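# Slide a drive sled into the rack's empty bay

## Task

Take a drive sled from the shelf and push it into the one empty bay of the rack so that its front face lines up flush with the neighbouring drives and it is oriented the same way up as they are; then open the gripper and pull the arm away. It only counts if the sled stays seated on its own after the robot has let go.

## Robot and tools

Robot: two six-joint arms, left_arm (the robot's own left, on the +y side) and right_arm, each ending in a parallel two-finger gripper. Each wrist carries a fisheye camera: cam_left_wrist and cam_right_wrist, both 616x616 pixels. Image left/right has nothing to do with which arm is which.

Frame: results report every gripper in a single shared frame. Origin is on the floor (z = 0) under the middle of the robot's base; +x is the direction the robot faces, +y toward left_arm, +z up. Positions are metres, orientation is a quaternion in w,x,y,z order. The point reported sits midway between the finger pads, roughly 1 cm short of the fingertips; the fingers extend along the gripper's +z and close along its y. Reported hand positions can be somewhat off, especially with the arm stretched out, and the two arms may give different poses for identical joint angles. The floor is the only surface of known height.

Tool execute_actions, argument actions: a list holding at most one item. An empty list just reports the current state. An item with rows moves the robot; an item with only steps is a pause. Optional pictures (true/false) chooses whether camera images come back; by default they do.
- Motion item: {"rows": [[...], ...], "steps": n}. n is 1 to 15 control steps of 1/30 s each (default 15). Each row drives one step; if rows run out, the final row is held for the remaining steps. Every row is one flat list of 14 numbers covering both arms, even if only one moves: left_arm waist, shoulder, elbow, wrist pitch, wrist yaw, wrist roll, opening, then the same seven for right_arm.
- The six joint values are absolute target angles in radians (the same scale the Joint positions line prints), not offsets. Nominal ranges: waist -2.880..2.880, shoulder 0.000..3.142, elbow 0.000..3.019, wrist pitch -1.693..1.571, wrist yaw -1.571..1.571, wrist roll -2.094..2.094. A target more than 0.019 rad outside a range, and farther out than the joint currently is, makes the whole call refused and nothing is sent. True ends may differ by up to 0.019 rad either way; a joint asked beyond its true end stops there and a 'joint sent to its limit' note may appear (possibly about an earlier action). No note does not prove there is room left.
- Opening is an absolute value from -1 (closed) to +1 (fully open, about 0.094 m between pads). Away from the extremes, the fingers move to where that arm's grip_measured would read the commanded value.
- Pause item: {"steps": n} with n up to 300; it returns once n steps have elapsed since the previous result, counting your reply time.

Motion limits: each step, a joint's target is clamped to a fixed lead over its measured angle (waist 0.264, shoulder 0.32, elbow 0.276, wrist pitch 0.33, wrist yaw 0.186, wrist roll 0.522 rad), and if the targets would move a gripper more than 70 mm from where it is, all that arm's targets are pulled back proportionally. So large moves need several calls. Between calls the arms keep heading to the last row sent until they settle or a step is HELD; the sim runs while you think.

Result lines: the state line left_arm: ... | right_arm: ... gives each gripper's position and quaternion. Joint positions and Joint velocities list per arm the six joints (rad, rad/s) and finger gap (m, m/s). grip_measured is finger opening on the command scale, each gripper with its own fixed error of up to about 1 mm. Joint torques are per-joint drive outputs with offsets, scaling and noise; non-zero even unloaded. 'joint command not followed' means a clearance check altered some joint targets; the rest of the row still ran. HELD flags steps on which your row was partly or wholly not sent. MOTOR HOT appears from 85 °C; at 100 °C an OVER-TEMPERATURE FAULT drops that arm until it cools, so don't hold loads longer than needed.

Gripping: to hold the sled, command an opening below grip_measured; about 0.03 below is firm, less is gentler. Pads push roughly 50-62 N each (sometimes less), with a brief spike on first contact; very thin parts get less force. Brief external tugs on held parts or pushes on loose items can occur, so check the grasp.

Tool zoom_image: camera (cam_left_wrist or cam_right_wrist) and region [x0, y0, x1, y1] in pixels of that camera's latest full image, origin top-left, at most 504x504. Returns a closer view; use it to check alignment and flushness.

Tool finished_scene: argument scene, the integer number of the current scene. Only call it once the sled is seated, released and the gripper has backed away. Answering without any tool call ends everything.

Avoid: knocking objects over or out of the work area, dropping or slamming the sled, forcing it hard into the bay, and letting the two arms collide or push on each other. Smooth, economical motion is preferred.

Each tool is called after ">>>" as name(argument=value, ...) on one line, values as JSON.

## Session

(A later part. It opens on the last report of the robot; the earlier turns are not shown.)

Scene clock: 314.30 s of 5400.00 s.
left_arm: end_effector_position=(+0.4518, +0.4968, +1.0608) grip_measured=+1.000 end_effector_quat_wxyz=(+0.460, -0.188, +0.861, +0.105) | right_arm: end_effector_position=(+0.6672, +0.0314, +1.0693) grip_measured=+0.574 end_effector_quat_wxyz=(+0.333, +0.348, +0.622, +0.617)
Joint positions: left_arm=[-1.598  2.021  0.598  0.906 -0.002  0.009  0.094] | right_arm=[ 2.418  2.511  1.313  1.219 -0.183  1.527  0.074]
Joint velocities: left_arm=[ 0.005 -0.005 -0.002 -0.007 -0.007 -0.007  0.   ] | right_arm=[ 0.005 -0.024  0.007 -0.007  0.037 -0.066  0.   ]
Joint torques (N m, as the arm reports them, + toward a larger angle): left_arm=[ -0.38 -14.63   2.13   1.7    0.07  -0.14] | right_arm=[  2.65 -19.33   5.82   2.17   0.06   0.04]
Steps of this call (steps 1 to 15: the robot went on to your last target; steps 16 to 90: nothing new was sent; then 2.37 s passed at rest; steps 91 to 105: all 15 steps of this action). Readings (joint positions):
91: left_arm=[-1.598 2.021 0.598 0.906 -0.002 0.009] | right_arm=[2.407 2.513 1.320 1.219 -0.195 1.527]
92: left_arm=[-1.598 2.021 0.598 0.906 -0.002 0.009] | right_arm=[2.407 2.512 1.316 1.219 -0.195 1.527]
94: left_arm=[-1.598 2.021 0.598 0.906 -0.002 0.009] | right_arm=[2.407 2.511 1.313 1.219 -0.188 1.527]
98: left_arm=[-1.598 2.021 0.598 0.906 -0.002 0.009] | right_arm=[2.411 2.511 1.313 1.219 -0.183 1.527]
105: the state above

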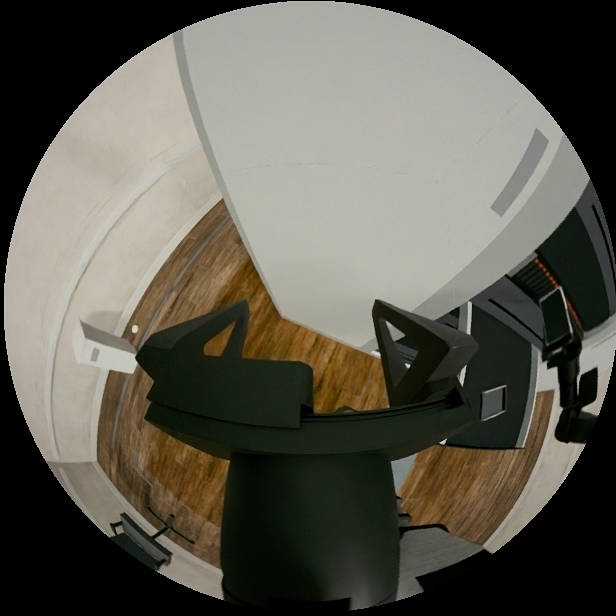

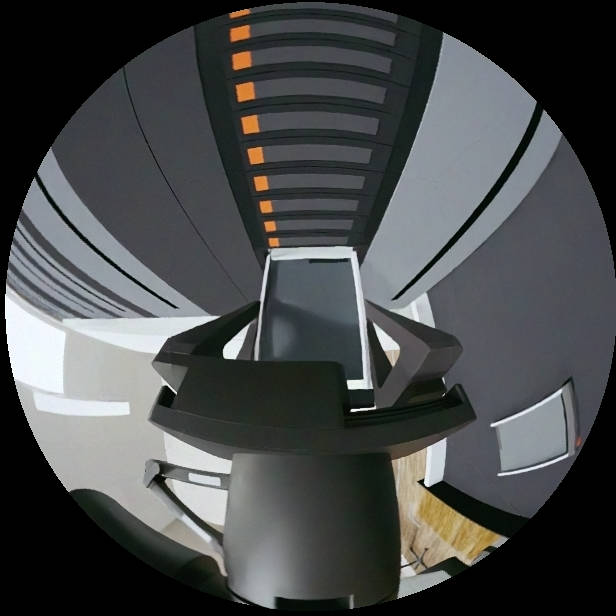

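>>> execute_actions(actions=[{"rows":[[-1.6,2.0,0.6,0.9,0.0,0.0,1,2.402,2.525,1.39,1.20,-0.19,1.535,0.53]],"steps":15}])

>>> zoom_image(camera="cam_right_wrist", region=[230,170,400,340])

Scene clock: 323.20 s of 5400.00 s.
left_arm: end_effector_position=(+0.4518, +0.4968, +1.0608) grip_measured=+1.000 end_effector_quat_wxyz=(+0.460, -0.188, +0.861, +0.105) | right_arm: end_effector_position=(+0.6717, +0.0341, +1.0688) grip_measured=+0.574 end_effector_quat_wxyz=(+0.331, +0.344, +0.624, +0.619)
Joint positions: left_arm=[-1.598  2.021  0.598  0.906 -0.002  0.009  0.094] | right_arm=[ 2.417  2.518  1.332  1.207 -0.194  1.527  0.074]
Joint velocities: left_arm=[-0.005 -0.015 -0.027  0.012  0.007 -0.051  0.   ] | right_arm=[-0.005  0.005  0.002  0.002 -0.007  0.022  0.001]
Joint torques (N m, as the arm reports them, + toward a larger angle): left_arm=[ -0.38 -14.59   2.1    1.71   0.06  -0.14] | right_arm=[  0.44 -18.14   9.36   1.64   0.11   0.03]
Steps of this call (steps 1 to 15: the robot went on to your last target; steps 16 to 90: nothing new was sent; then 5.40 s passed at rest; steps 91 to 105: all 15 steps of this action). Readings (joint positions):
91: left_arm=[-1.598 2.021 0.598 0.906 -0.002 0.009] | right_arm=[2.418 2.512 1.317 1.215 -0.185 1.527]
92: left_arm=[-1.598 2.021 0.598 0.906 -0.002 0.009] | right_arm=[2.418 2.514 1.325 1.210 -0.187 1.527]
94: left_arm=[-1.598 2.021 0.598 0.906 -0.002 0.009] | right_arm=[2.417 2.516 1.332 1.207 -0.193 1.527]
98: left_arm=[-1.598 2.021 0.598 0.906 -0.002 0.009] | right_arm=[2.417 2.518 1.332 1.207 -0.194 1.527]
105: the state above

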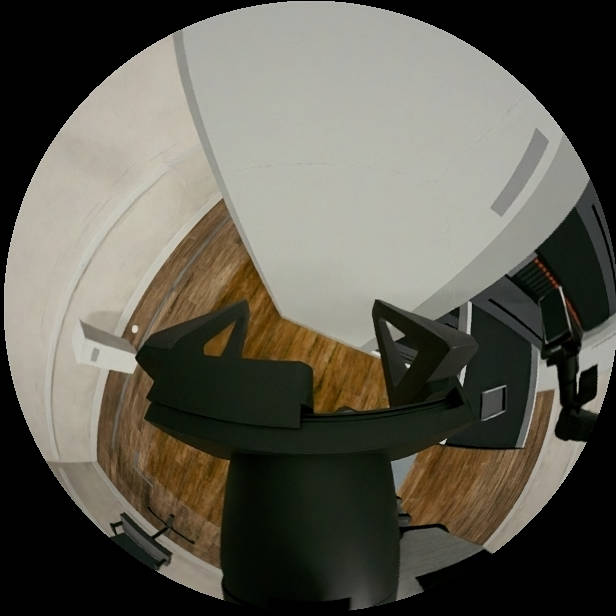

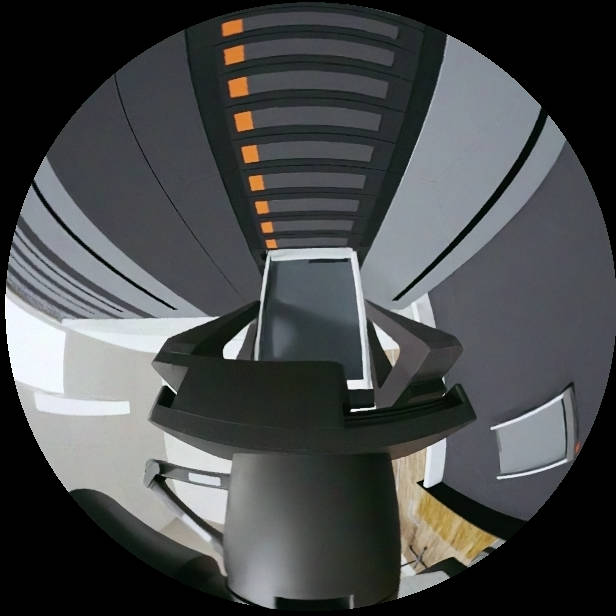

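Region (230, 170, 400, 340) of cam_right_wrist's 616x616 image, scaled by 2.965, with more detail than that image has.

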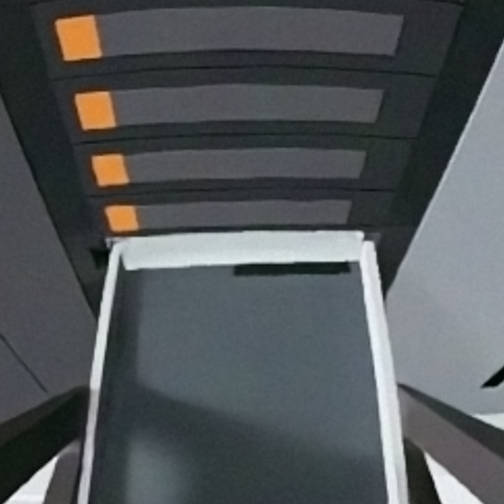

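>>> execute_actions(actions=[{"rows":[[-1.6,2.0,0.6,0.9,0.0,0.0,1,2.394,2.515,1.385,1.225,-0.195,1.535,0.53]],"steps":15}])

>>> zoom_image(camera="cam_right_wrist", region=[230,170,400,340])

Scene clock: 328.40 s of 5400.00 s.
left_arm: end_effector_position=(+0.4518, +0.4968, +1.0608) grip_measured=+1.000 end_effector_quat_wxyz=(+0.460, -0.188, +0.861, +0.105) | right_arm: end_effector_position=(+0.6718, +0.0336, +1.0689) grip_measured=+0.574 end_effector_quat_wxyz=(+0.330, +0.343, +0.624, +0.620)
Joint positions: left_arm=[-1.598  2.021  0.598  0.906 -0.002  0.009  0.094] | right_arm=[ 2.415  2.518  1.332  1.207 -0.2    1.527  0.074]
Joint velocities: left_arm=[-0.005 -0.005  0.007  0.002  0.022 -0.022  0.   ] | right_arm=[-0.015  0.005  0.012 -0.007 -0.007  0.095 -0.001]
Joint torques (N m, as the arm reports them, + toward a larger angle): left_arm=[ -0.37 -14.61   2.11   1.72   0.07  -0.14] | right_arm=[ -0.1  -18.86   8.93   2.62   0.15   0.01]
Steps of this call (steps 1 to 15: the robot went on to your last target; steps 16 to 90: nothing new was sent; then 1.70 s passed at rest; steps 91 to 105: all 15 steps of this action). Readings (joint positions):
91: left_arm=[-1.598 2.021 0.598 0.906 -0.002 0.009] | right_arm=[2.417 2.518 1.332 1.207 -0.195 1.527]
92: left_arm=[-1.598 2.021 0.598 0.906 -0.002 0.009] | right_arm=[2.416 2.518 1.332 1.207 -0.197 1.527]
94: left_arm=[-1.598 2.021 0.598 0.906 -0.002 0.009] | right_arm=[2.415 2.518 1.332 1.207 -0.200 1.527]
98: left_arm=[-1.598 2.021 0.598 0.906 -0.002 0.009] | right_arm=[2.415 2.518 1.332 1.207 -0.200 1.527]
105: the state above

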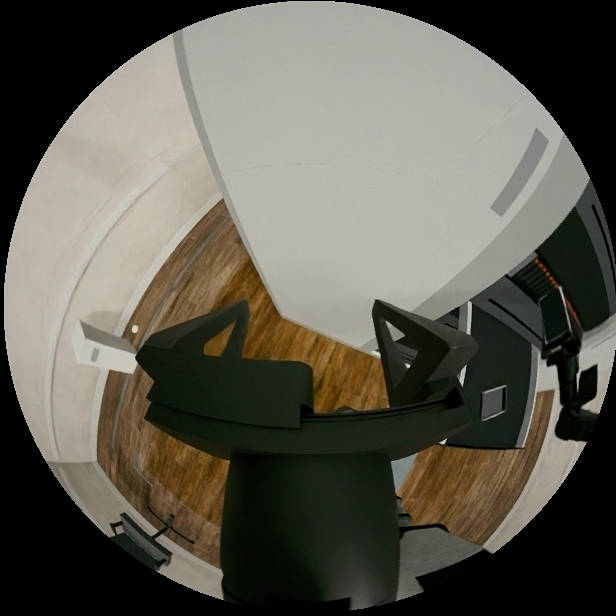

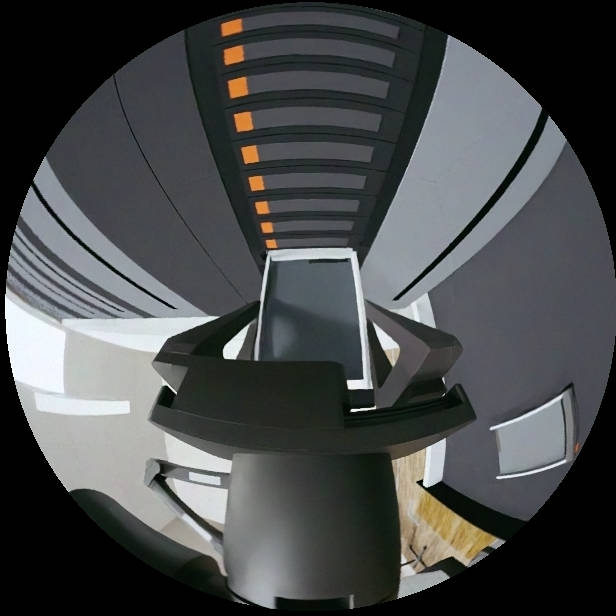

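Region (230, 170, 400, 340) of cam_right_wrist's 616x616 image, scaled by 2.965, with more detail than that image has.

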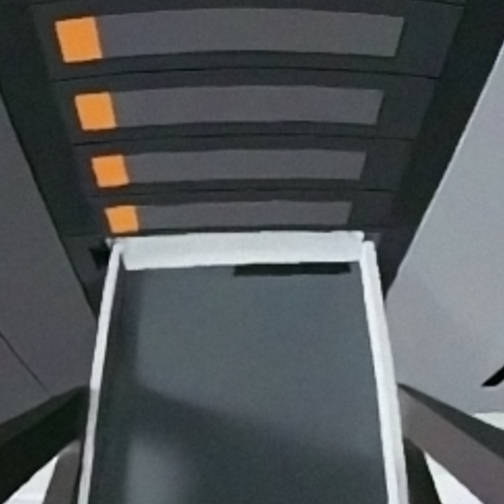

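>>> execute_actions(actions=[{"rows":[[-1.6,2.0,0.6,0.9,0.0,0.0,1,2.41,2.50,1.30,1.232,-0.19,1.535,0.53],[-1.6,2.0,0.6,0.9,0.0,0.0,1,2.41,2.50,1.30,1.232,-0.19,1.535,0.53],[-1.6,2.0,0.6,0.9,0.0,0.0,1,2.41,2.50,1.30,1.232,-0.19,1.535,0.53],[-1.6,2.0,0.6,0.9,0.0,0.0,1,2.399,2.50,1.32,1.232,-0.195,1.535,0.53]],"steps":15}])

>>> zoom_image(camera="cam_right_wrist", region=[230,170,400,340])

Scene clock: 337.40 s of 5400.00 s.
left_arm: end_effector_position=(+0.4518, +0.4968, +1.0608) grip_measured=+1.000 end_effector_quat_wxyz=(+0.460, -0.188, +0.861, +0.105) | right_arm: end_effector_position=(+0.6688, +0.0267, +1.0670) grip_measured=+0.574 end_effector_quat_wxyz=(+0.331, +0.349, +0.625, +0.615)
Joint positions: left_arm=[-1.598  2.021  0.598  0.906 -0.002  0.009  0.094] | right_arm=[ 2.409  2.512  1.313  1.212 -0.193  1.527  0.074]
Joint velocities: left_arm=[-0.005 -0.015  0.002 -0.007 -0.022  0.007  0.   ] | right_arm=[ 0.005 -0.005 -0.007  0.007 -0.081  0.007  0.002]
Joint torques (N m, as the arm reports them, + toward a larger angle): left_arm=[ -0.35 -14.65   2.11   1.69   0.07  -0.14] | right_arm=[  1.13 -19.41   5.12   2.74  -0.15   0.03]
Steps of this call (steps 1 to 15: the robot went on to your last target; steps 16 to 90: nothing new was sent; then 5.50 s passed at rest; steps 91 to 105: all 15 steps of this action). Readings (joint positions):
91: left_arm=[-1.598 2.021 0.598 0.906 -0.002 0.009] | right_arm=[2.415 2.518 1.328 1.208 -0.198 1.527]
92: left_arm=[-1.598 2.021 0.598 0.906 -0.002 0.009] | right_arm=[2.415 2.515 1.321 1.209 -0.195 1.527]
94: left_arm=[-1.598 2.021 0.598 0.906 -0.002 0.009] | right_arm=[2.414 2.513 1.313 1.211 -0.193 1.527]
98: left_arm=[-1.598 2.021 0.598 0.906 -0.002 0.009] | right_arm=[2.412 2.512 1.313 1.212 -0.193 1.527]
105: the state above

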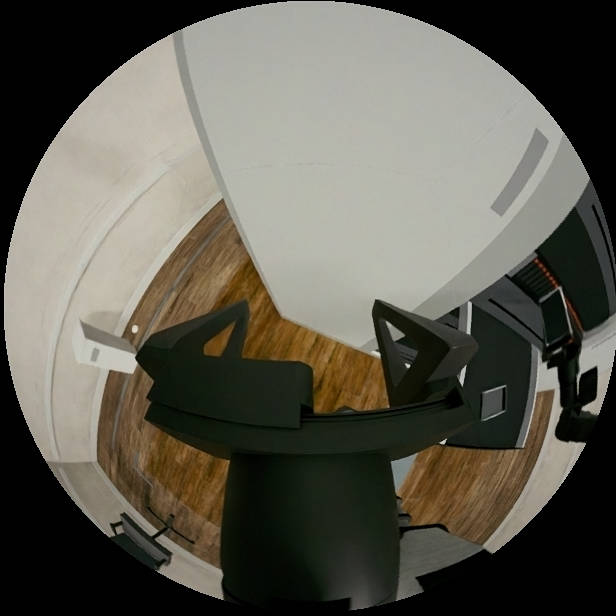

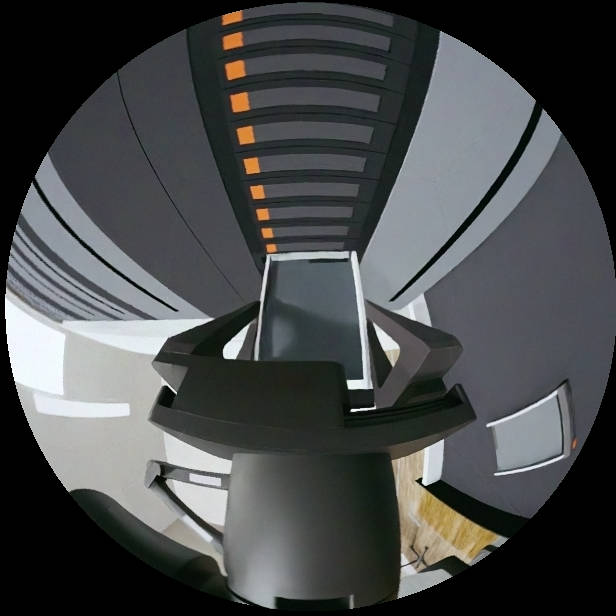

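Region (230, 170, 400, 340) of cam_right_wrist's 616x616 image, scaled by 2.965, with more detail than that image has.

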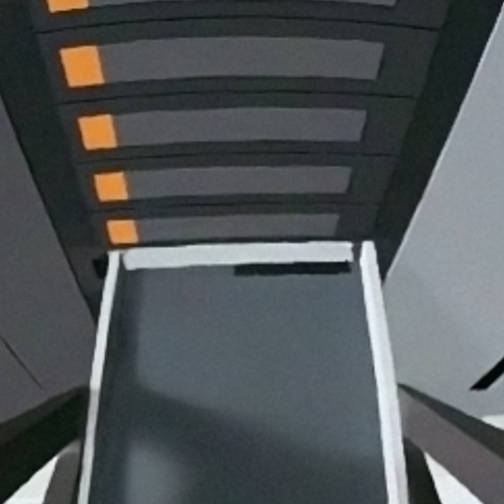

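>>> execute_actions(actions=[{"rows":[[-1.6,2.0,0.6,0.9,0.0,0.0,1,2.411,2.515,1.33,1.243,-0.197,1.535,0.53],[-1.6,2.0,0.6,0.9,0.0,0.0,1,2.411,2.515,1.33,1.243,-0.197,1.535,0.53],[-1.6,2.0,0.6,0.9,0.0,0.0,1,2.411,2.515,1.33,1.243,-0.197,1.535,0.53],[-1.6,2.0,0.6,0.9,0.0,0.0,1,2.411,2.515,1.40,1.23,-0.197,1.535,0.53]],"steps":15}])

>>> zoom_image(camera="cam_right_wrist", region=[230,170,400,340])

Scene clock: 344.73 s of 5400.00 s.
left_arm: end_effector_position=(+0.4518, +0.4968, +1.0608) grip_measured=+1.000 end_effector_quat_wxyz=(+0.460, -0.188, +0.861, +0.105) | right_arm: end_effector_position=(+0.6748, +0.0297, +1.0706) grip_measured=+0.574 end_effector_quat_wxyz=(+0.333, +0.344, +0.620, +0.621)
Joint positions: left_arm=[-1.598  2.021  0.598  0.906 -0.002  0.009  0.094] | right_arm=[ 2.409  2.519  1.336  1.214 -0.198  1.529  0.074]
Joint velocities: left_arm=[-0.005  0.005 -0.002 -0.012  0.037 -0.051  0.   ] | right_arm=[-0.005 -0.015  0.007 -0.007 -0.022  0.007  0.   ]
Joint torques (N m, as the arm reports them, + toward a larger angle): left_arm=[ -0.35 -14.76   2.1    1.72   0.06  -0.13] | right_arm=[  2.2  -18.84   9.94   2.55  -0.02   0.01]
Steps of this call (steps 1 to 15: the robot went on to your last target; steps 16 to 90: nothing new was sent; then 3.83 s passed at rest; steps 91 to 105: all 15 steps of this action). Readings (joint positions):
91: left_arm=[-1.598 2.021 0.598 0.906 -0.002 0.009] | right_arm=[2.409 2.512 1.313 1.213 -0.193 1.527]
92: left_arm=[-1.598 2.021 0.598 0.906 -0.002 0.009] | right_arm=[2.409 2.512 1.313 1.216 -0.193 1.527]
94: left_arm=[-1.598 2.021 0.598 0.906 -0.002 0.009] | right_arm=[2.409 2.512 1.318 1.219 -0.194 1.527]
98: left_arm=[-1.598 2.021 0.598 0.906 -0.002 0.009] | right_arm=[2.409 2.519 1.336 1.214 -0.197 1.529]
105: the state above

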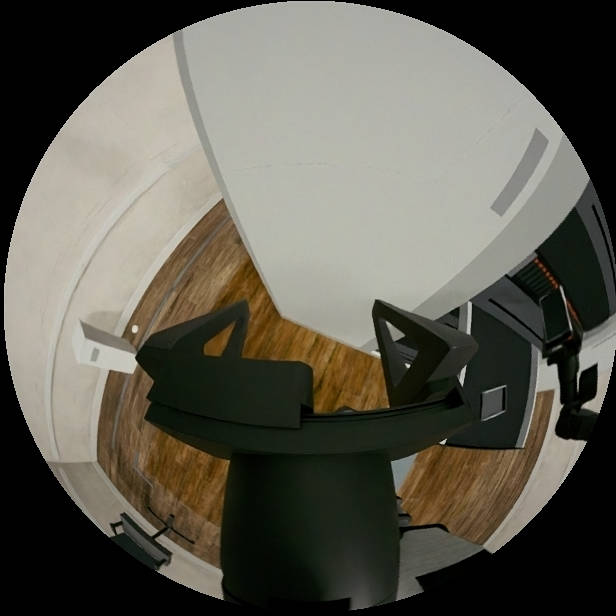

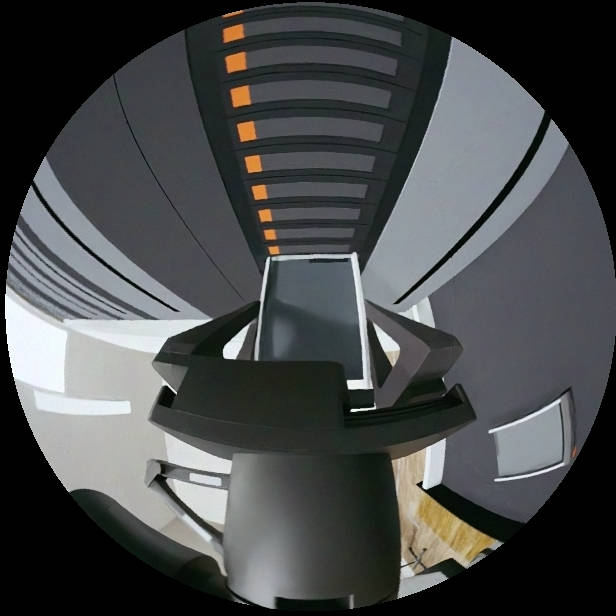

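Region (230, 170, 400, 340) of cam_right_wrist's 616x616 image, scaled by 2.965, with more detail than that image has.

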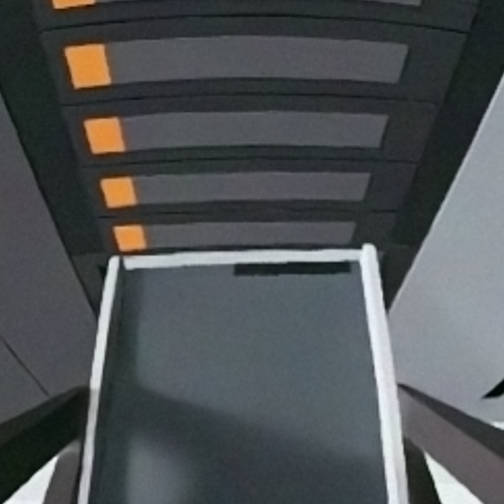

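>>> execute_actions(actions=[{"rows":[[-1.6,2.0,0.6,0.9,0.0,0.0,1,2.428,2.525,1.37,1.23,-0.19,1.535,0.53],[-1.6,2.0,0.6,0.9,0.0,0.0,1,2.428,2.525,1.37,1.23,-0.19,1.535,0.53],[-1.6,2.0,0.6,0.9,0.0,0.0,1,2.428,2.525,1.37,1.23,-0.19,1.535,0.53],[-1.6,2.0,0.6,0.9,0.0,0.0,1,2.428,2.525,1.37,1.23,-0.19,1.535,0.53],[-1.6,2.0,0.6,0.9,0.0,0.0,1,2.425,2.53,1.425,1.22,-0.19,1.535,0.53]],"steps":15}])

>>> zoom_image(camera="cam_right_wrist", region=[230,170,400,340])

Scene clock: 357.50 s of 5400.00 s.
left_arm: end_effector_position=(+0.4518, +0.4968, +1.0608) grip_measured=+1.000 end_effector_quat_wxyz=(+0.460, -0.188, +0.861, +0.105) | right_arm: end_effector_position=(+0.6759, +0.0316, +1.0693) grip_measured=+0.574 end_effector_quat_wxyz=(+0.334, +0.346, +0.618, +0.621)
Joint positions: left_arm=[-1.598  2.021  0.598  0.906 -0.002  0.009  0.094] | right_arm=[ 2.413  2.525  1.344  1.214 -0.19   1.533  0.074]
Joint velocities: left_arm=[ 0.005  0.005  0.012  0.002 -0.037  0.022  0.   ] | right_arm=[-0.005 -0.005 -0.007 -0.007 -0.007  0.022  0.   ]
Joint torques (N m, as the arm reports them, + toward a larger angle): left_arm=[ -0.41 -14.66   2.11   1.72   0.07  -0.14] | right_arm=[  2.98 -18.51  11.39   2.08  -0.08  -0.04]
Steps of this call (steps 1 to 15: the robot went on to your last target; steps 16 to 90: nothing new was sent; then 9.27 s passed at rest; steps 91 to 105: all 15 steps of this action). Readings (joint positions):
91: left_arm=[-1.598 2.021 0.598 0.906 -0.002 0.009] | right_arm=[2.410 2.520 1.336 1.214 -0.197 1.529]
92: left_arm=[-1.598 2.021 0.598 0.906 -0.002 0.009] | right_arm=[2.411 2.520 1.336 1.214 -0.195 1.529]
94: left_arm=[-1.598 2.021 0.598 0.906 -0.002 0.009] | right_arm=[2.413 2.520 1.336 1.214 -0.190 1.529]
98: left_arm=[-1.598 2.021 0.598 0.906 -0.002 0.009] | right_arm=[2.413 2.525 1.344 1.214 -0.190 1.532]
105: the state above

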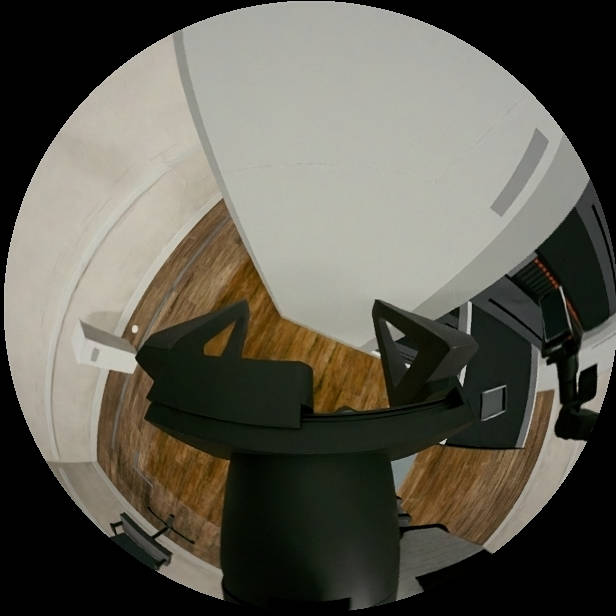

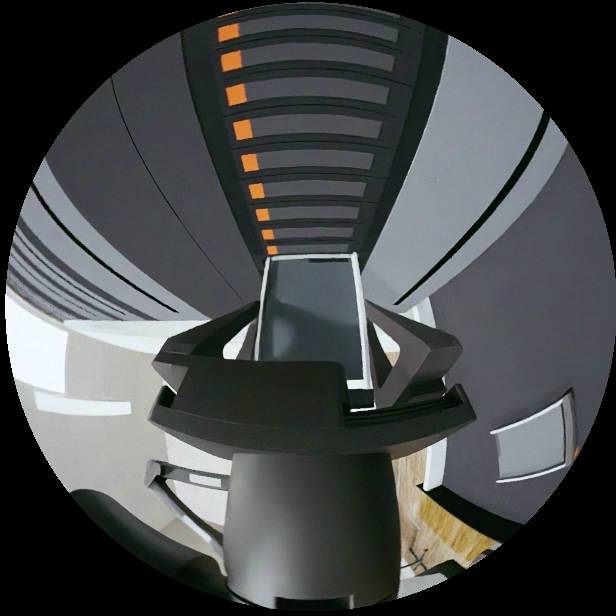

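Region (230, 170, 400, 340) of cam_right_wrist's 616x616 image, scaled by 2.965, with more detail than that image has.

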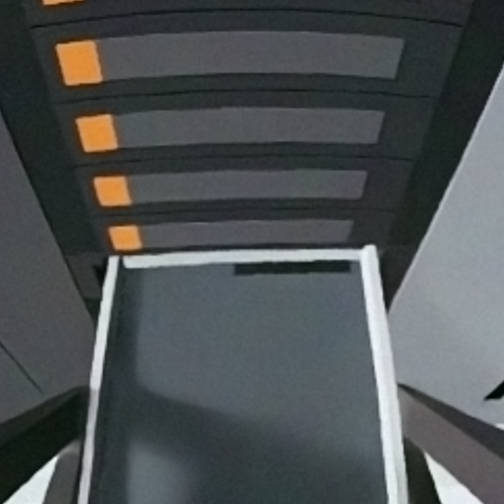

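>>> execute_actions(actions=[{"rows":[[-1.6,2.0,0.6,0.9,0.0,0.0,1,2.413,2.49,1.31,1.23,-0.19,1.535,0.53],[-1.6,2.0,0.6,0.9,0.0,0.0,1,2.413,2.49,1.31,1.23,-0.19,1.535,0.53],[-1.6,2.0,0.6,0.9,0.0,0.0,1,2.413,2.49,1.31,1.23,-0.19,1.535,0.53],[-1.6,2.0,0.6,0.9,0.0,0.0,1,2.413,2.495,1.31,1.23,-0.195,1.535,0.53],[-1.6,2.0,0.6,0.9,0.0,0.0,1,2.413,2.50,1.33,1.23,-0.198,1.535,0.53]],"steps":12}])

>>> zoom_image(camera="cam_right_wrist", region=[230,170,400,340])

Scene clock: 369.83 s of 5400.00 s.
left_arm: end_effector_position=(+0.4518, +0.4968, +1.0608) grip_measured=+1.000 end_effector_quat_wxyz=(+0.460, -0.188, +0.861, +0.105) | right_arm: end_effector_position=(+0.6686, +0.0296, +1.0689) grip_measured=+0.574 end_effector_quat_wxyz=(+0.329, +0.348, +0.623, +0.619)
Joint positions: left_arm=[-1.598  2.021  0.598  0.906 -0.002  0.009  0.094] | right_arm=[ 2.413  2.512  1.316  1.214 -0.195  1.533  0.074]
Joint velocities: left_arm=[-0.005  0.005 -0.007 -0.002 -0.037  0.051  0.   ] | right_arm=[-0.005 -0.005 -0.012  0.002  0.037  0.037 -0.   ]
Joint torques (N m, as the arm reports them, + toward a larger angle): left_arm=[ -0.29 -14.68   2.13   1.72   0.06  -0.13] | right_arm=[  1.91 -18.97   5.85   2.51  -0.2   -0.03]
Steps of this call (steps 1 to 15: the robot went on to your last target; steps 16 to 90: nothing new was sent; then 8.93 s passed at rest; steps 91 to 102: all 12 steps of this action). Readings (joint positions):
91: left_arm=[-1.598 2.021 0.598 0.906 -0.002 0.009] | right_arm=[2.413 2.523 1.337 1.214 -0.190 1.533]
92: left_arm=[-1.598 2.021 0.598 0.906 -0.002 0.009] | right_arm=[2.413 2.518 1.328 1.214 -0.190 1.533]
94: left_arm=[-1.598 2.021 0.598 0.906 -0.002 0.009] | right_arm=[2.413 2.512 1.316 1.214 -0.191 1.533]
98: left_arm=[-1.598 2.021 0.598 0.906 -0.002 0.009] | right_arm=[2.413 2.512 1.316 1.214 -0.195 1.533]
102: the state above

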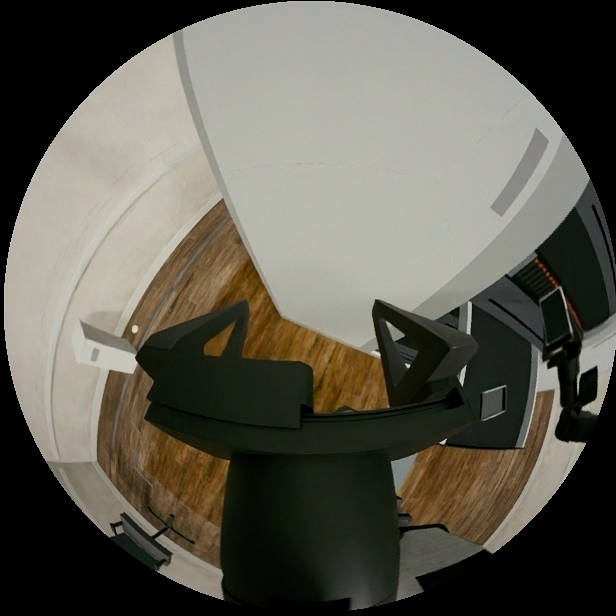

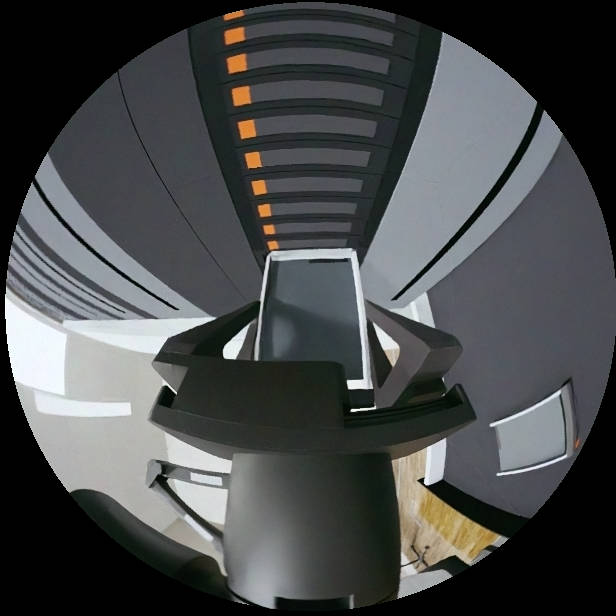

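Region (230, 170, 400, 340) of cam_right_wrist's 616x616 image, scaled by 2.965, with more detail than that image has.

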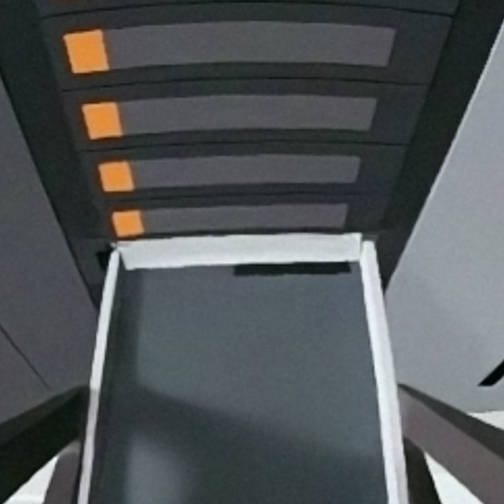

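>>> execute_actions(actions=[{"rows":[[-1.6,2.0,0.6,0.9,0.0,0.0,1,2.413,2.52,1.41,1.225,-0.198,1.53,0.53]],"steps":15}])

>>> zoom_image(camera="cam_right_wrist", region=[230,170,400,340])

Scene clock: 375.23 s of 5400.00 s.
left_arm: end_effector_position=(+0.4518, +0.4968, +1.0608) grip_measured=+1.000 end_effector_quat_wxyz=(+0.460, -0.188, +0.861, +0.105) | right_arm: end_effector_position=(+0.6724, +0.0341, +1.0701) grip_measured=+0.574 end_effector_quat_wxyz=(+0.329, +0.341, +0.621, +0.624)
Joint positions: left_arm=[-1.598  2.021  0.598  0.906 -0.002  0.009  0.094] | right_arm=[ 2.414  2.521  1.337  1.216 -0.205  1.532  0.074]
Joint velocities: left_arm=[ 0.015 -0.015 -0.012 -0.007  0.007  0.037  0.   ] | right_arm=[-0.024 -0.005  0.027 -0.002 -0.037 -0.051  0.   ]
Joint torques (N m, as the arm reports them, + toward a larger angle): left_arm=[ -0.33 -14.72   2.09   1.72   0.07  -0.14] | right_arm=[  1.55 -18.93  10.64   2.2    0.26  -0.1 ]
Steps of this call (steps 1 to 15: the robot went on to your last target; steps 16 to 90: nothing new was sent; then 1.90 s passed at rest; steps 91 to 105: all 15 steps of this action). Readings (joint positions):
91: left_arm=[-1.598 2.021 0.598 0.906 -0.002 0.009] | right_arm=[2.413 2.512 1.321 1.214 -0.195 1.533]
92: left_arm=[-1.598 2.021 0.598 0.906 -0.002 0.009] | right_arm=[2.413 2.516 1.332 1.214 -0.197 1.533]
94: left_arm=[-1.598 2.021 0.598 0.906 -0.002 0.009] | right_arm=[2.414 2.520 1.336 1.215 -0.205 1.532]
98: left_arm=[-1.598 2.021 0.598 0.906 -0.002 0.009] | right_arm=[2.414 2.521 1.337 1.216 -0.205 1.532]
105: the state above

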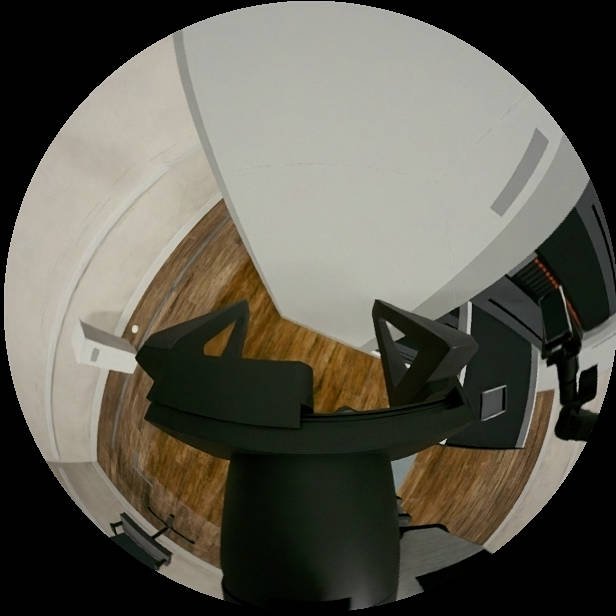

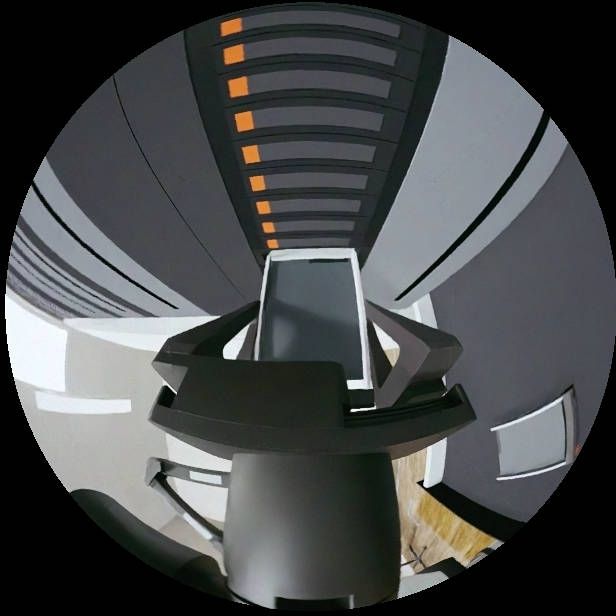

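Region (230, 170, 400, 340) of cam_right_wrist's 616x616 image, scaled by 2.965, with more detail than that image has.

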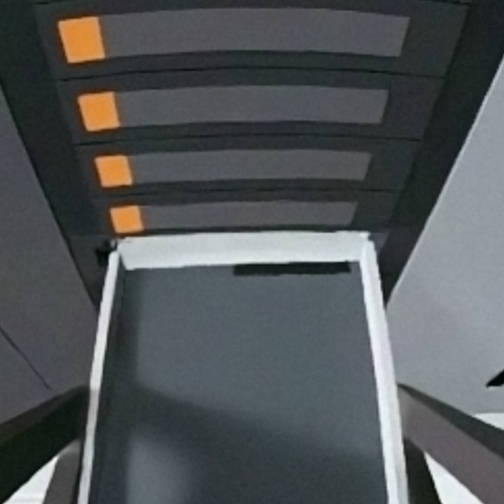

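>>> execute_actions(actions=[{"rows":[[-1.6,2.0,0.6,0.9,0.0,0.0,1,2.413,2.52,1.35,1.225,-0.188,1.53,0.53],[-1.6,2.0,0.6,0.9,0.0,0.0,1,2.413,2.52,1.35,1.225,-0.188,1.53,0.53],[-1.6,2.0,0.6,0.9,0.0,0.0,1,2.413,2.52,1.35,1.225,-0.188,1.53,0.53],[-1.6,2.0,0.6,0.9,0.0,0.0,1,2.413,2.52,1.35,1.225,-0.188,1.53,0.53],[-1.6,2.0,0.6,0.9,0.0,0.0,1,2.413,2.52,1.35,1.225,-0.188,1.53,0.53],[-1.6,2.0,0.6,0.9,0.0,0.0,1,2.413,2.52,1.35,1.225,-0.188,1.53,0.53],[-1.6,2.0,0.6,0.9,0.0,0.0,1,2.413,2.525,1.42,1.225,-0.188,1.53,0.53]],"steps":15}])

>>> zoom_image(camera="cam_right_wrist", region=[230,170,400,340])

Scene clock: 383.17 s of 5400.00 s.
left_arm: end_effector_position=(+0.4518, +0.4968, +1.0608) grip_measured=+1.000 end_effector_quat_wxyz=(+0.460, -0.188, +0.861, +0.105) | right_arm: end_effector_position=(+0.6725, +0.0342, +1.0700) grip_measured=+0.574 end_effector_quat_wxyz=(+0.331, +0.341, +0.621, +0.623)
Joint positions: left_arm=[-1.598  2.021  0.598  0.906 -0.002  0.009  0.094] | right_arm=[ 2.415  2.522  1.337  1.217 -0.202  1.53   0.074]
Joint velocities: left_arm=[-0.005  0.005  0.022 -0.002 -0.037 -0.037  0.   ] | right_arm=[-0.015 -0.005 -0.012  0.002  0.037 -0.022 -0.001]
Joint torques (N m, as the arm reports them, + toward a larger angle): left_arm=[ -0.35 -14.68   2.12   1.71   0.07  -0.14] | right_arm=[  1.61 -18.38  11.47   2.2    0.52  -0.06]
Steps of this call (steps 1 to 15: the robot went on to your last target; steps 16 to 90: nothing new was sent; then 4.43 s passed at rest; steps 91 to 105: all 15 steps of this action). Readings (joint positions):
91: left_arm=[-1.598 2.021 0.598 0.906 -0.002 0.009] | right_arm=[2.414 2.521 1.337 1.216 -0.204 1.531]
92: left_arm=[-1.598 2.021 0.598 0.906 -0.002 0.009] | right_arm=[2.415 2.521 1.337 1.216 -0.203 1.531]
94: left_arm=[-1.598 2.021 0.598 0.906 -0.002 0.009] | right_arm=[2.415 2.521 1.337 1.216 -0.202 1.531]
98: left_arm=[-1.598 2.021 0.598 0.906 -0.002 0.009] | right_arm=[2.415 2.521 1.337 1.216 -0.202 1.530]
105: the state above

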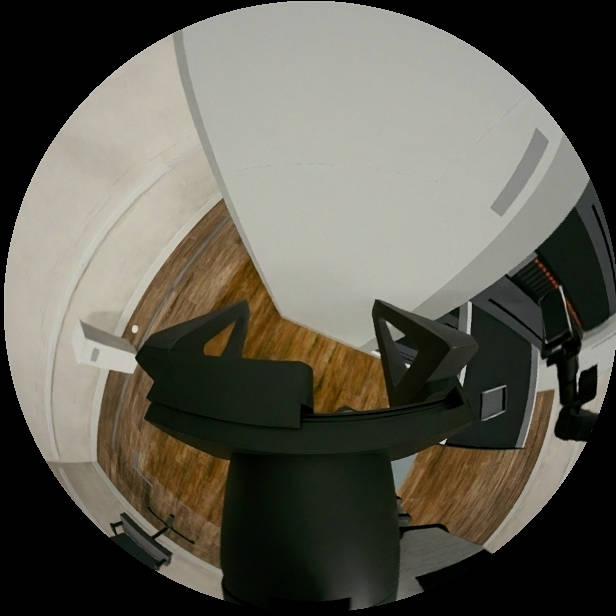

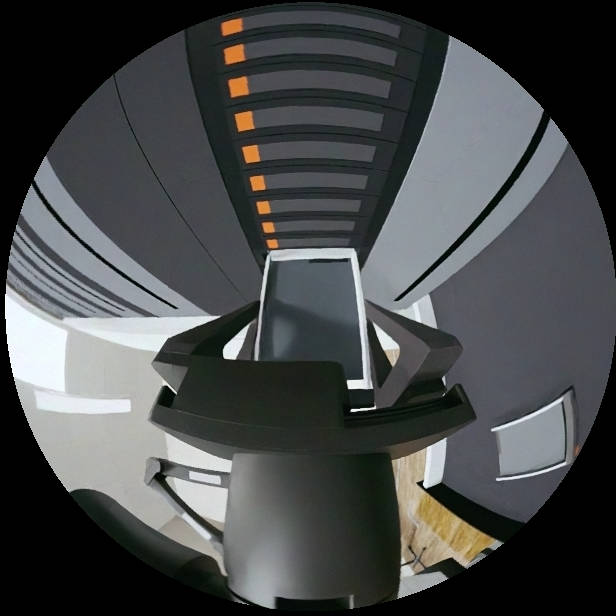

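Region (230, 170, 400, 340) of cam_right_wrist's 616x616 image, scaled by 2.965, with more detail than that image has.

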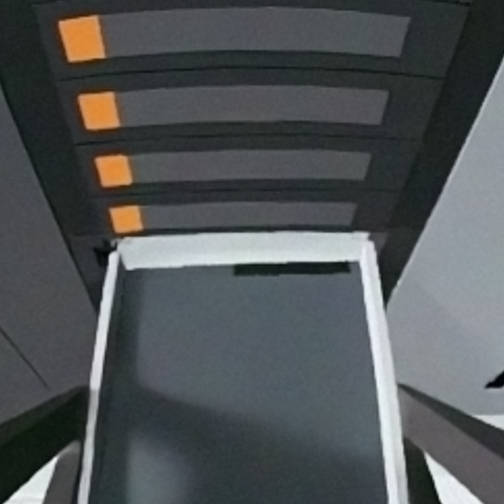

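>>> execute_actions(actions=[{"rows":[[-1.6,2.0,0.6,0.9,0.0,0.0,1,2.411,2.50,1.31,1.225,-0.188,1.53,0.53],[-1.6,2.0,0.6,0.9,0.0,0.0,1,2.411,2.50,1.31,1.225,-0.188,1.53,0.53],[-1.6,2.0,0.6,0.9,0.0,0.0,1,2.411,2.50,1.31,1.225,-0.188,1.53,0.53],[-1.6,2.0,0.6,0.9,0.0,0.0,1,2.411,2.50,1.31,1.225,-0.188,1.53,0.53],[-1.6,2.0,0.6,0.9,0.0,0.0,1,2.411,2.50,1.32,1.225,-0.188,1.53,0.53],[-1.6,2.0,0.6,0.9,0.0,0.0,1,2.411,2.51,1.34,1.225,-0.188,1.53,0.53],[-1.6,2.0,0.6,0.9,0.0,0.0,1,2.411,2.52,1.36,1.225,-0.188,1.53,0.53],[-1.6,2.0,0.6,0.9,0.0,0.0,1,2.411,2.525,1.38,1.225,-0.188,1.53,0.53],[-1.6,2.0,0.6,0.9,0.0,0.0,1,2.411,2.525,1.42,1.225,-0.188,1.53,0.53]],"steps":15}])

>>> zoom_image(camera="cam_right_wrist", region=[230,170,400,340])

Scene clock: 396.17 s of 5400.00 s.
left_arm: end_effector_position=(+0.4518, +0.4968, +1.0608) grip_measured=+1.000 end_effector_quat_wxyz=(+0.460, -0.188, +0.861, +0.105) | right_arm: end_effector_position=(+0.6725, +0.0342, +1.0688) grip_measured=+0.574 end_effector_quat_wxyz=(+0.332, +0.342, +0.621, +0.623)
Joint positions: left_arm=[-1.598  2.021  0.598  0.906 -0.002  0.009  0.094] | right_arm=[ 2.416  2.525  1.339  1.219 -0.198  1.529  0.074]
Joint velocities: left_arm=[ 0.005  0.005 -0.017 -0.007 -0.007 -0.007  0.   ] | right_arm=[-0.015 -0.005  0.022  0.002  0.007 -0.066 -0.001]
Joint torques (N m, as the arm reports them, + toward a larger angle): left_arm=[ -0.36 -14.73   2.11   1.73   0.07  -0.14] | right_arm=[  1.45 -18.58  11.32   2.16   0.37  -0.06]
Steps of this call (steps 1 to 15: the robot went on to your last target; steps 16 to 90: nothing new was sent; then 9.50 s passed at rest; steps 91 to 105: all 15 steps of this action). Readings (joint positions):
91: left_arm=[-1.598 2.021 0.598 0.906 -0.002 0.009] | right_arm=[2.415 2.521 1.332 1.217 -0.200 1.530]
92: left_arm=[-1.598 2.021 0.598 0.906 -0.002 0.009] | right_arm=[2.415 2.519 1.326 1.217 -0.195 1.530]
94: left_arm=[-1.598 2.021 0.598 0.906 -0.002 0.009] | right_arm=[2.415 2.516 1.318 1.217 -0.190 1.530]
98: left_arm=[-1.598 2.021 0.598 0.906 -0.002 0.009] | right_arm=[2.415 2.516 1.322 1.217 -0.190 1.530]
105: the state above

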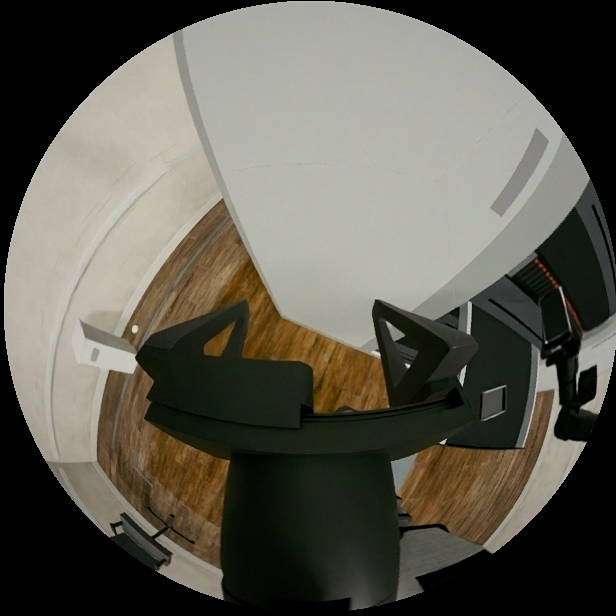

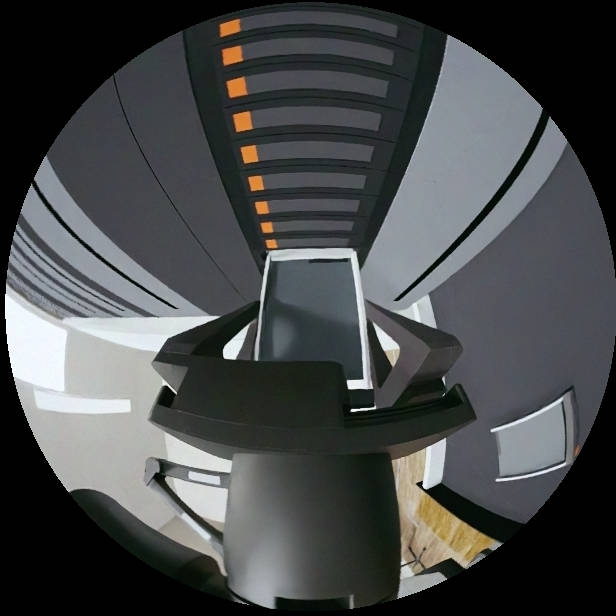

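Region (230, 170, 400, 340) of cam_right_wrist's 616x616 image, scaled by 2.965, with more detail than that image has.

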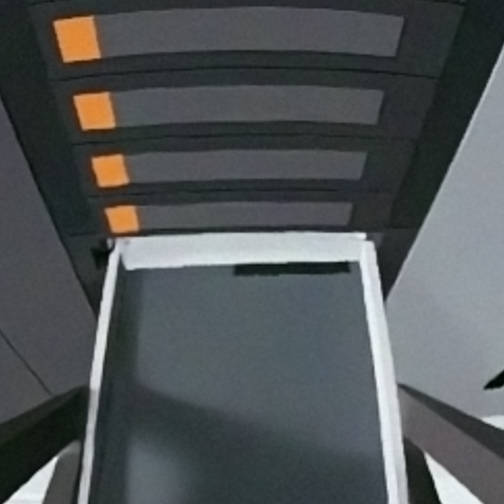

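>>> execute_actions(actions=[{"rows":[[-1.6,2.0,0.6,0.9,0.0,0.0,1,2.41,2.495,1.31,1.235,-0.193,1.53,0.53],[-1.6,2.0,0.6,0.9,0.0,0.0,1,2.41,2.495,1.31,1.235,-0.193,1.53,0.53],[-1.6,2.0,0.6,0.9,0.0,0.0,1,2.41,2.495,1.31,1.235,-0.193,1.53,0.53],[-1.6,2.0,0.6,0.9,0.0,0.0,1,2.403,2.50,1.31,1.235,-0.193,1.53,0.53]],"steps":15}])

Scene clock: 401.40 s of 5400.00 s.
left_arm: end_effector_position=(+0.4518, +0.4968, +1.0608) grip_measured=+1.000 end_effector_quat_wxyz=(+0.460, -0.188, +0.861, +0.105) | right_arm: end_effector_position=(+0.6674, +0.0305, +1.0673) grip_measured=+0.574 end_effector_quat_wxyz=(+0.330, +0.346, +0.624, +0.619)
Joint positions: left_arm=[-1.598  2.021  0.598  0.906 -0.002  0.009  0.094] | right_arm=[ 2.414  2.516  1.316  1.219 -0.195  1.529  0.074]
Joint velocities: left_arm=[-0.015  0.005 -0.002  0.017 -0.007 -0.007  0.   ] | right_arm=[ 0.015 -0.005  0.022 -0.007 -0.037  0.037 -0.   ]
Joint torques (N m, as the arm reports them, + toward a larger angle): left_arm=[ -0.43 -14.68   2.1    1.72   0.06  -0.14] | right_arm=[  0.88 -19.57   3.88   2.52   0.03  -0.06]
Steps of this call (steps 1 to 15: the robot went on to your last target; steps 16 to 90: nothing new was sent; then 1.73 s passed at rest; steps 91 to 105: all 15 steps of this action). Readings (joint positions):
91: left_arm=[-1.598 2.021 0.598 0.906 -0.002 0.009] | right_arm=[2.416 2.524 1.334 1.219 -0.198 1.529]
92: left_arm=[-1.598 2.021 0.598 0.906 -0.002 0.009] | right_arm=[2.416 2.521 1.327 1.219 -0.197 1.529]
94: left_arm=[-1.598 2.021 0.598 0.906 -0.002 0.009] | right_arm=[2.415 2.516 1.318 1.219 -0.195 1.529]
98: left_arm=[-1.598 2.021 0.598 0.906 -0.002 0.009] | right_arm=[2.415 2.516 1.316 1.219 -0.195 1.529]
105: the state above

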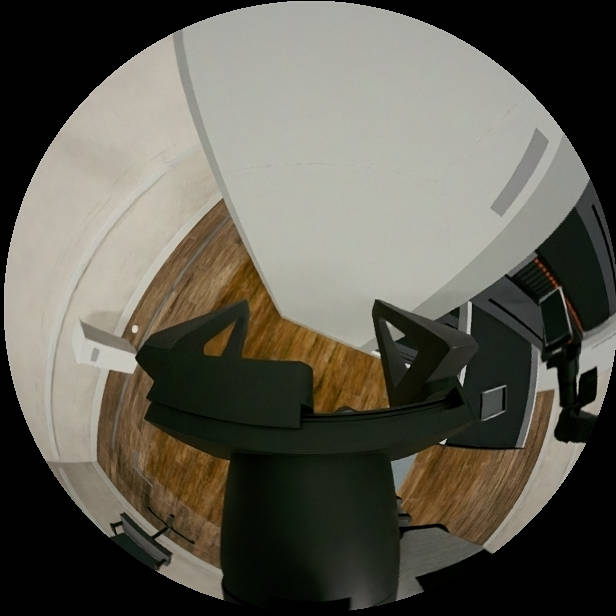

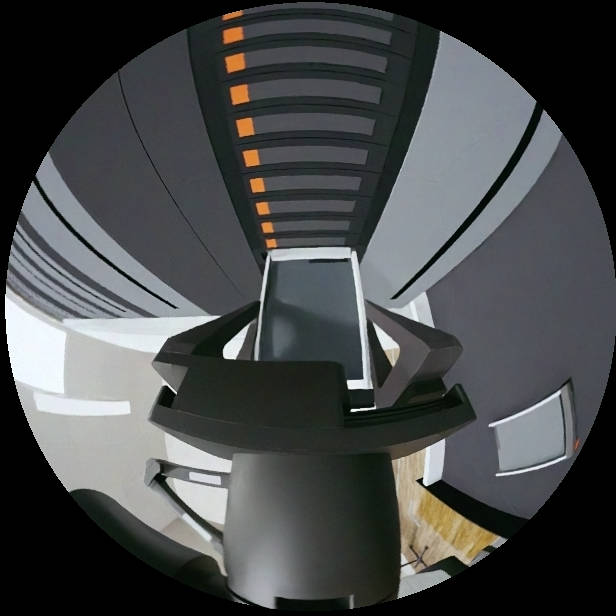

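>>> execute_actions(actions=[{"rows":[[-1.6,2.0,0.6,0.9,0.0,0.0,1,2.400,2.485,1.32,1.235,-0.193,1.53,0.53],[-1.6,2.0,0.6,0.9,0.0,0.0,1,2.400,2.485,1.32,1.235,-0.193,1.53,0.53],[-1.6,2.0,0.6,0.9,0.0,0.0,1,2.400,2.485,1.32,1.235,-0.193,1.53,0.53],[-1.6,2.0,0.6,0.9,0.0,0.0,1,2.400,2.485,1.32,1.235,-0.193,1.53,0.53],[-1.6,2.0,0.6,0.9,0.0,0.0,1,2.400,2.485,1.32,1.235,-0.193,1.53,0.53],[-1.6,2.0,0.6,0.9,0.0,0.0,1,2.404,2.505,1.32,1.235,-0.193,1.53,0.53]],"steps":10}], pictures=false)

Scene clock: 407.63 s of 5400.00 s.
left_arm: end_effector_position=(+0.4518, +0.4968, +1.0608) grip_measured=+1.000 end_effector_quat_wxyz=(+0.460, -0.188, +0.861, +0.105) | right_arm: end_effector_position=(+0.6701, +0.0296, +1.0740) grip_measured=+0.574 end_effector_quat_wxyz=(+0.333, +0.344, +0.621, +0.621)
Joint positions: left_arm=[-1.598  2.021  0.598  0.906 -0.002  0.009  0.094] | right_arm=[ 2.412  2.506  1.316  1.219 -0.195  1.529  0.074]
Joint velocities: left_arm=[ 0.005 -0.015 -0.002 -0.002  0.022 -0.022  0.   ] | right_arm=[-0.015 -0.005  0.012 -0.022 -0.007  0.007  0.   ]
Joint torques (N m, as the arm reports them, + toward a larger angle): left_arm=[ -0.34 -14.71   2.11   1.73   0.07  -0.14] | right_arm=[  1.46 -18.7    4.92   2.51   0.02  -0.07]
Steps of this call (steps 1 to 15: the robot went on to your last target; steps 16 to 90: nothing new was sent; then 2.90 s passed at rest; steps 91 to 100: all 10 steps of this action). Readings (joint positions):
91: left_arm=[-1.598 2.021 0.598 0.906 -0.002 0.009] | right_arm=[2.414 2.515 1.316 1.219 -0.195 1.529]
92: left_arm=[-1.598 2.021 0.598 0.906 -0.002 0.009] | right_arm=[2.414 2.514 1.316 1.219 -0.195 1.529]
94: left_arm=[-1.598 2.021 0.598 0.906 -0.002 0.009] | right_arm=[2.413 2.510 1.316 1.219 -0.195 1.529]
98: left_arm=[-1.598 2.021 0.598 0.906 -0.002 0.009] | right_arm=[2.412 2.506 1.316 1.219 -0.195 1.529]
100: the state above


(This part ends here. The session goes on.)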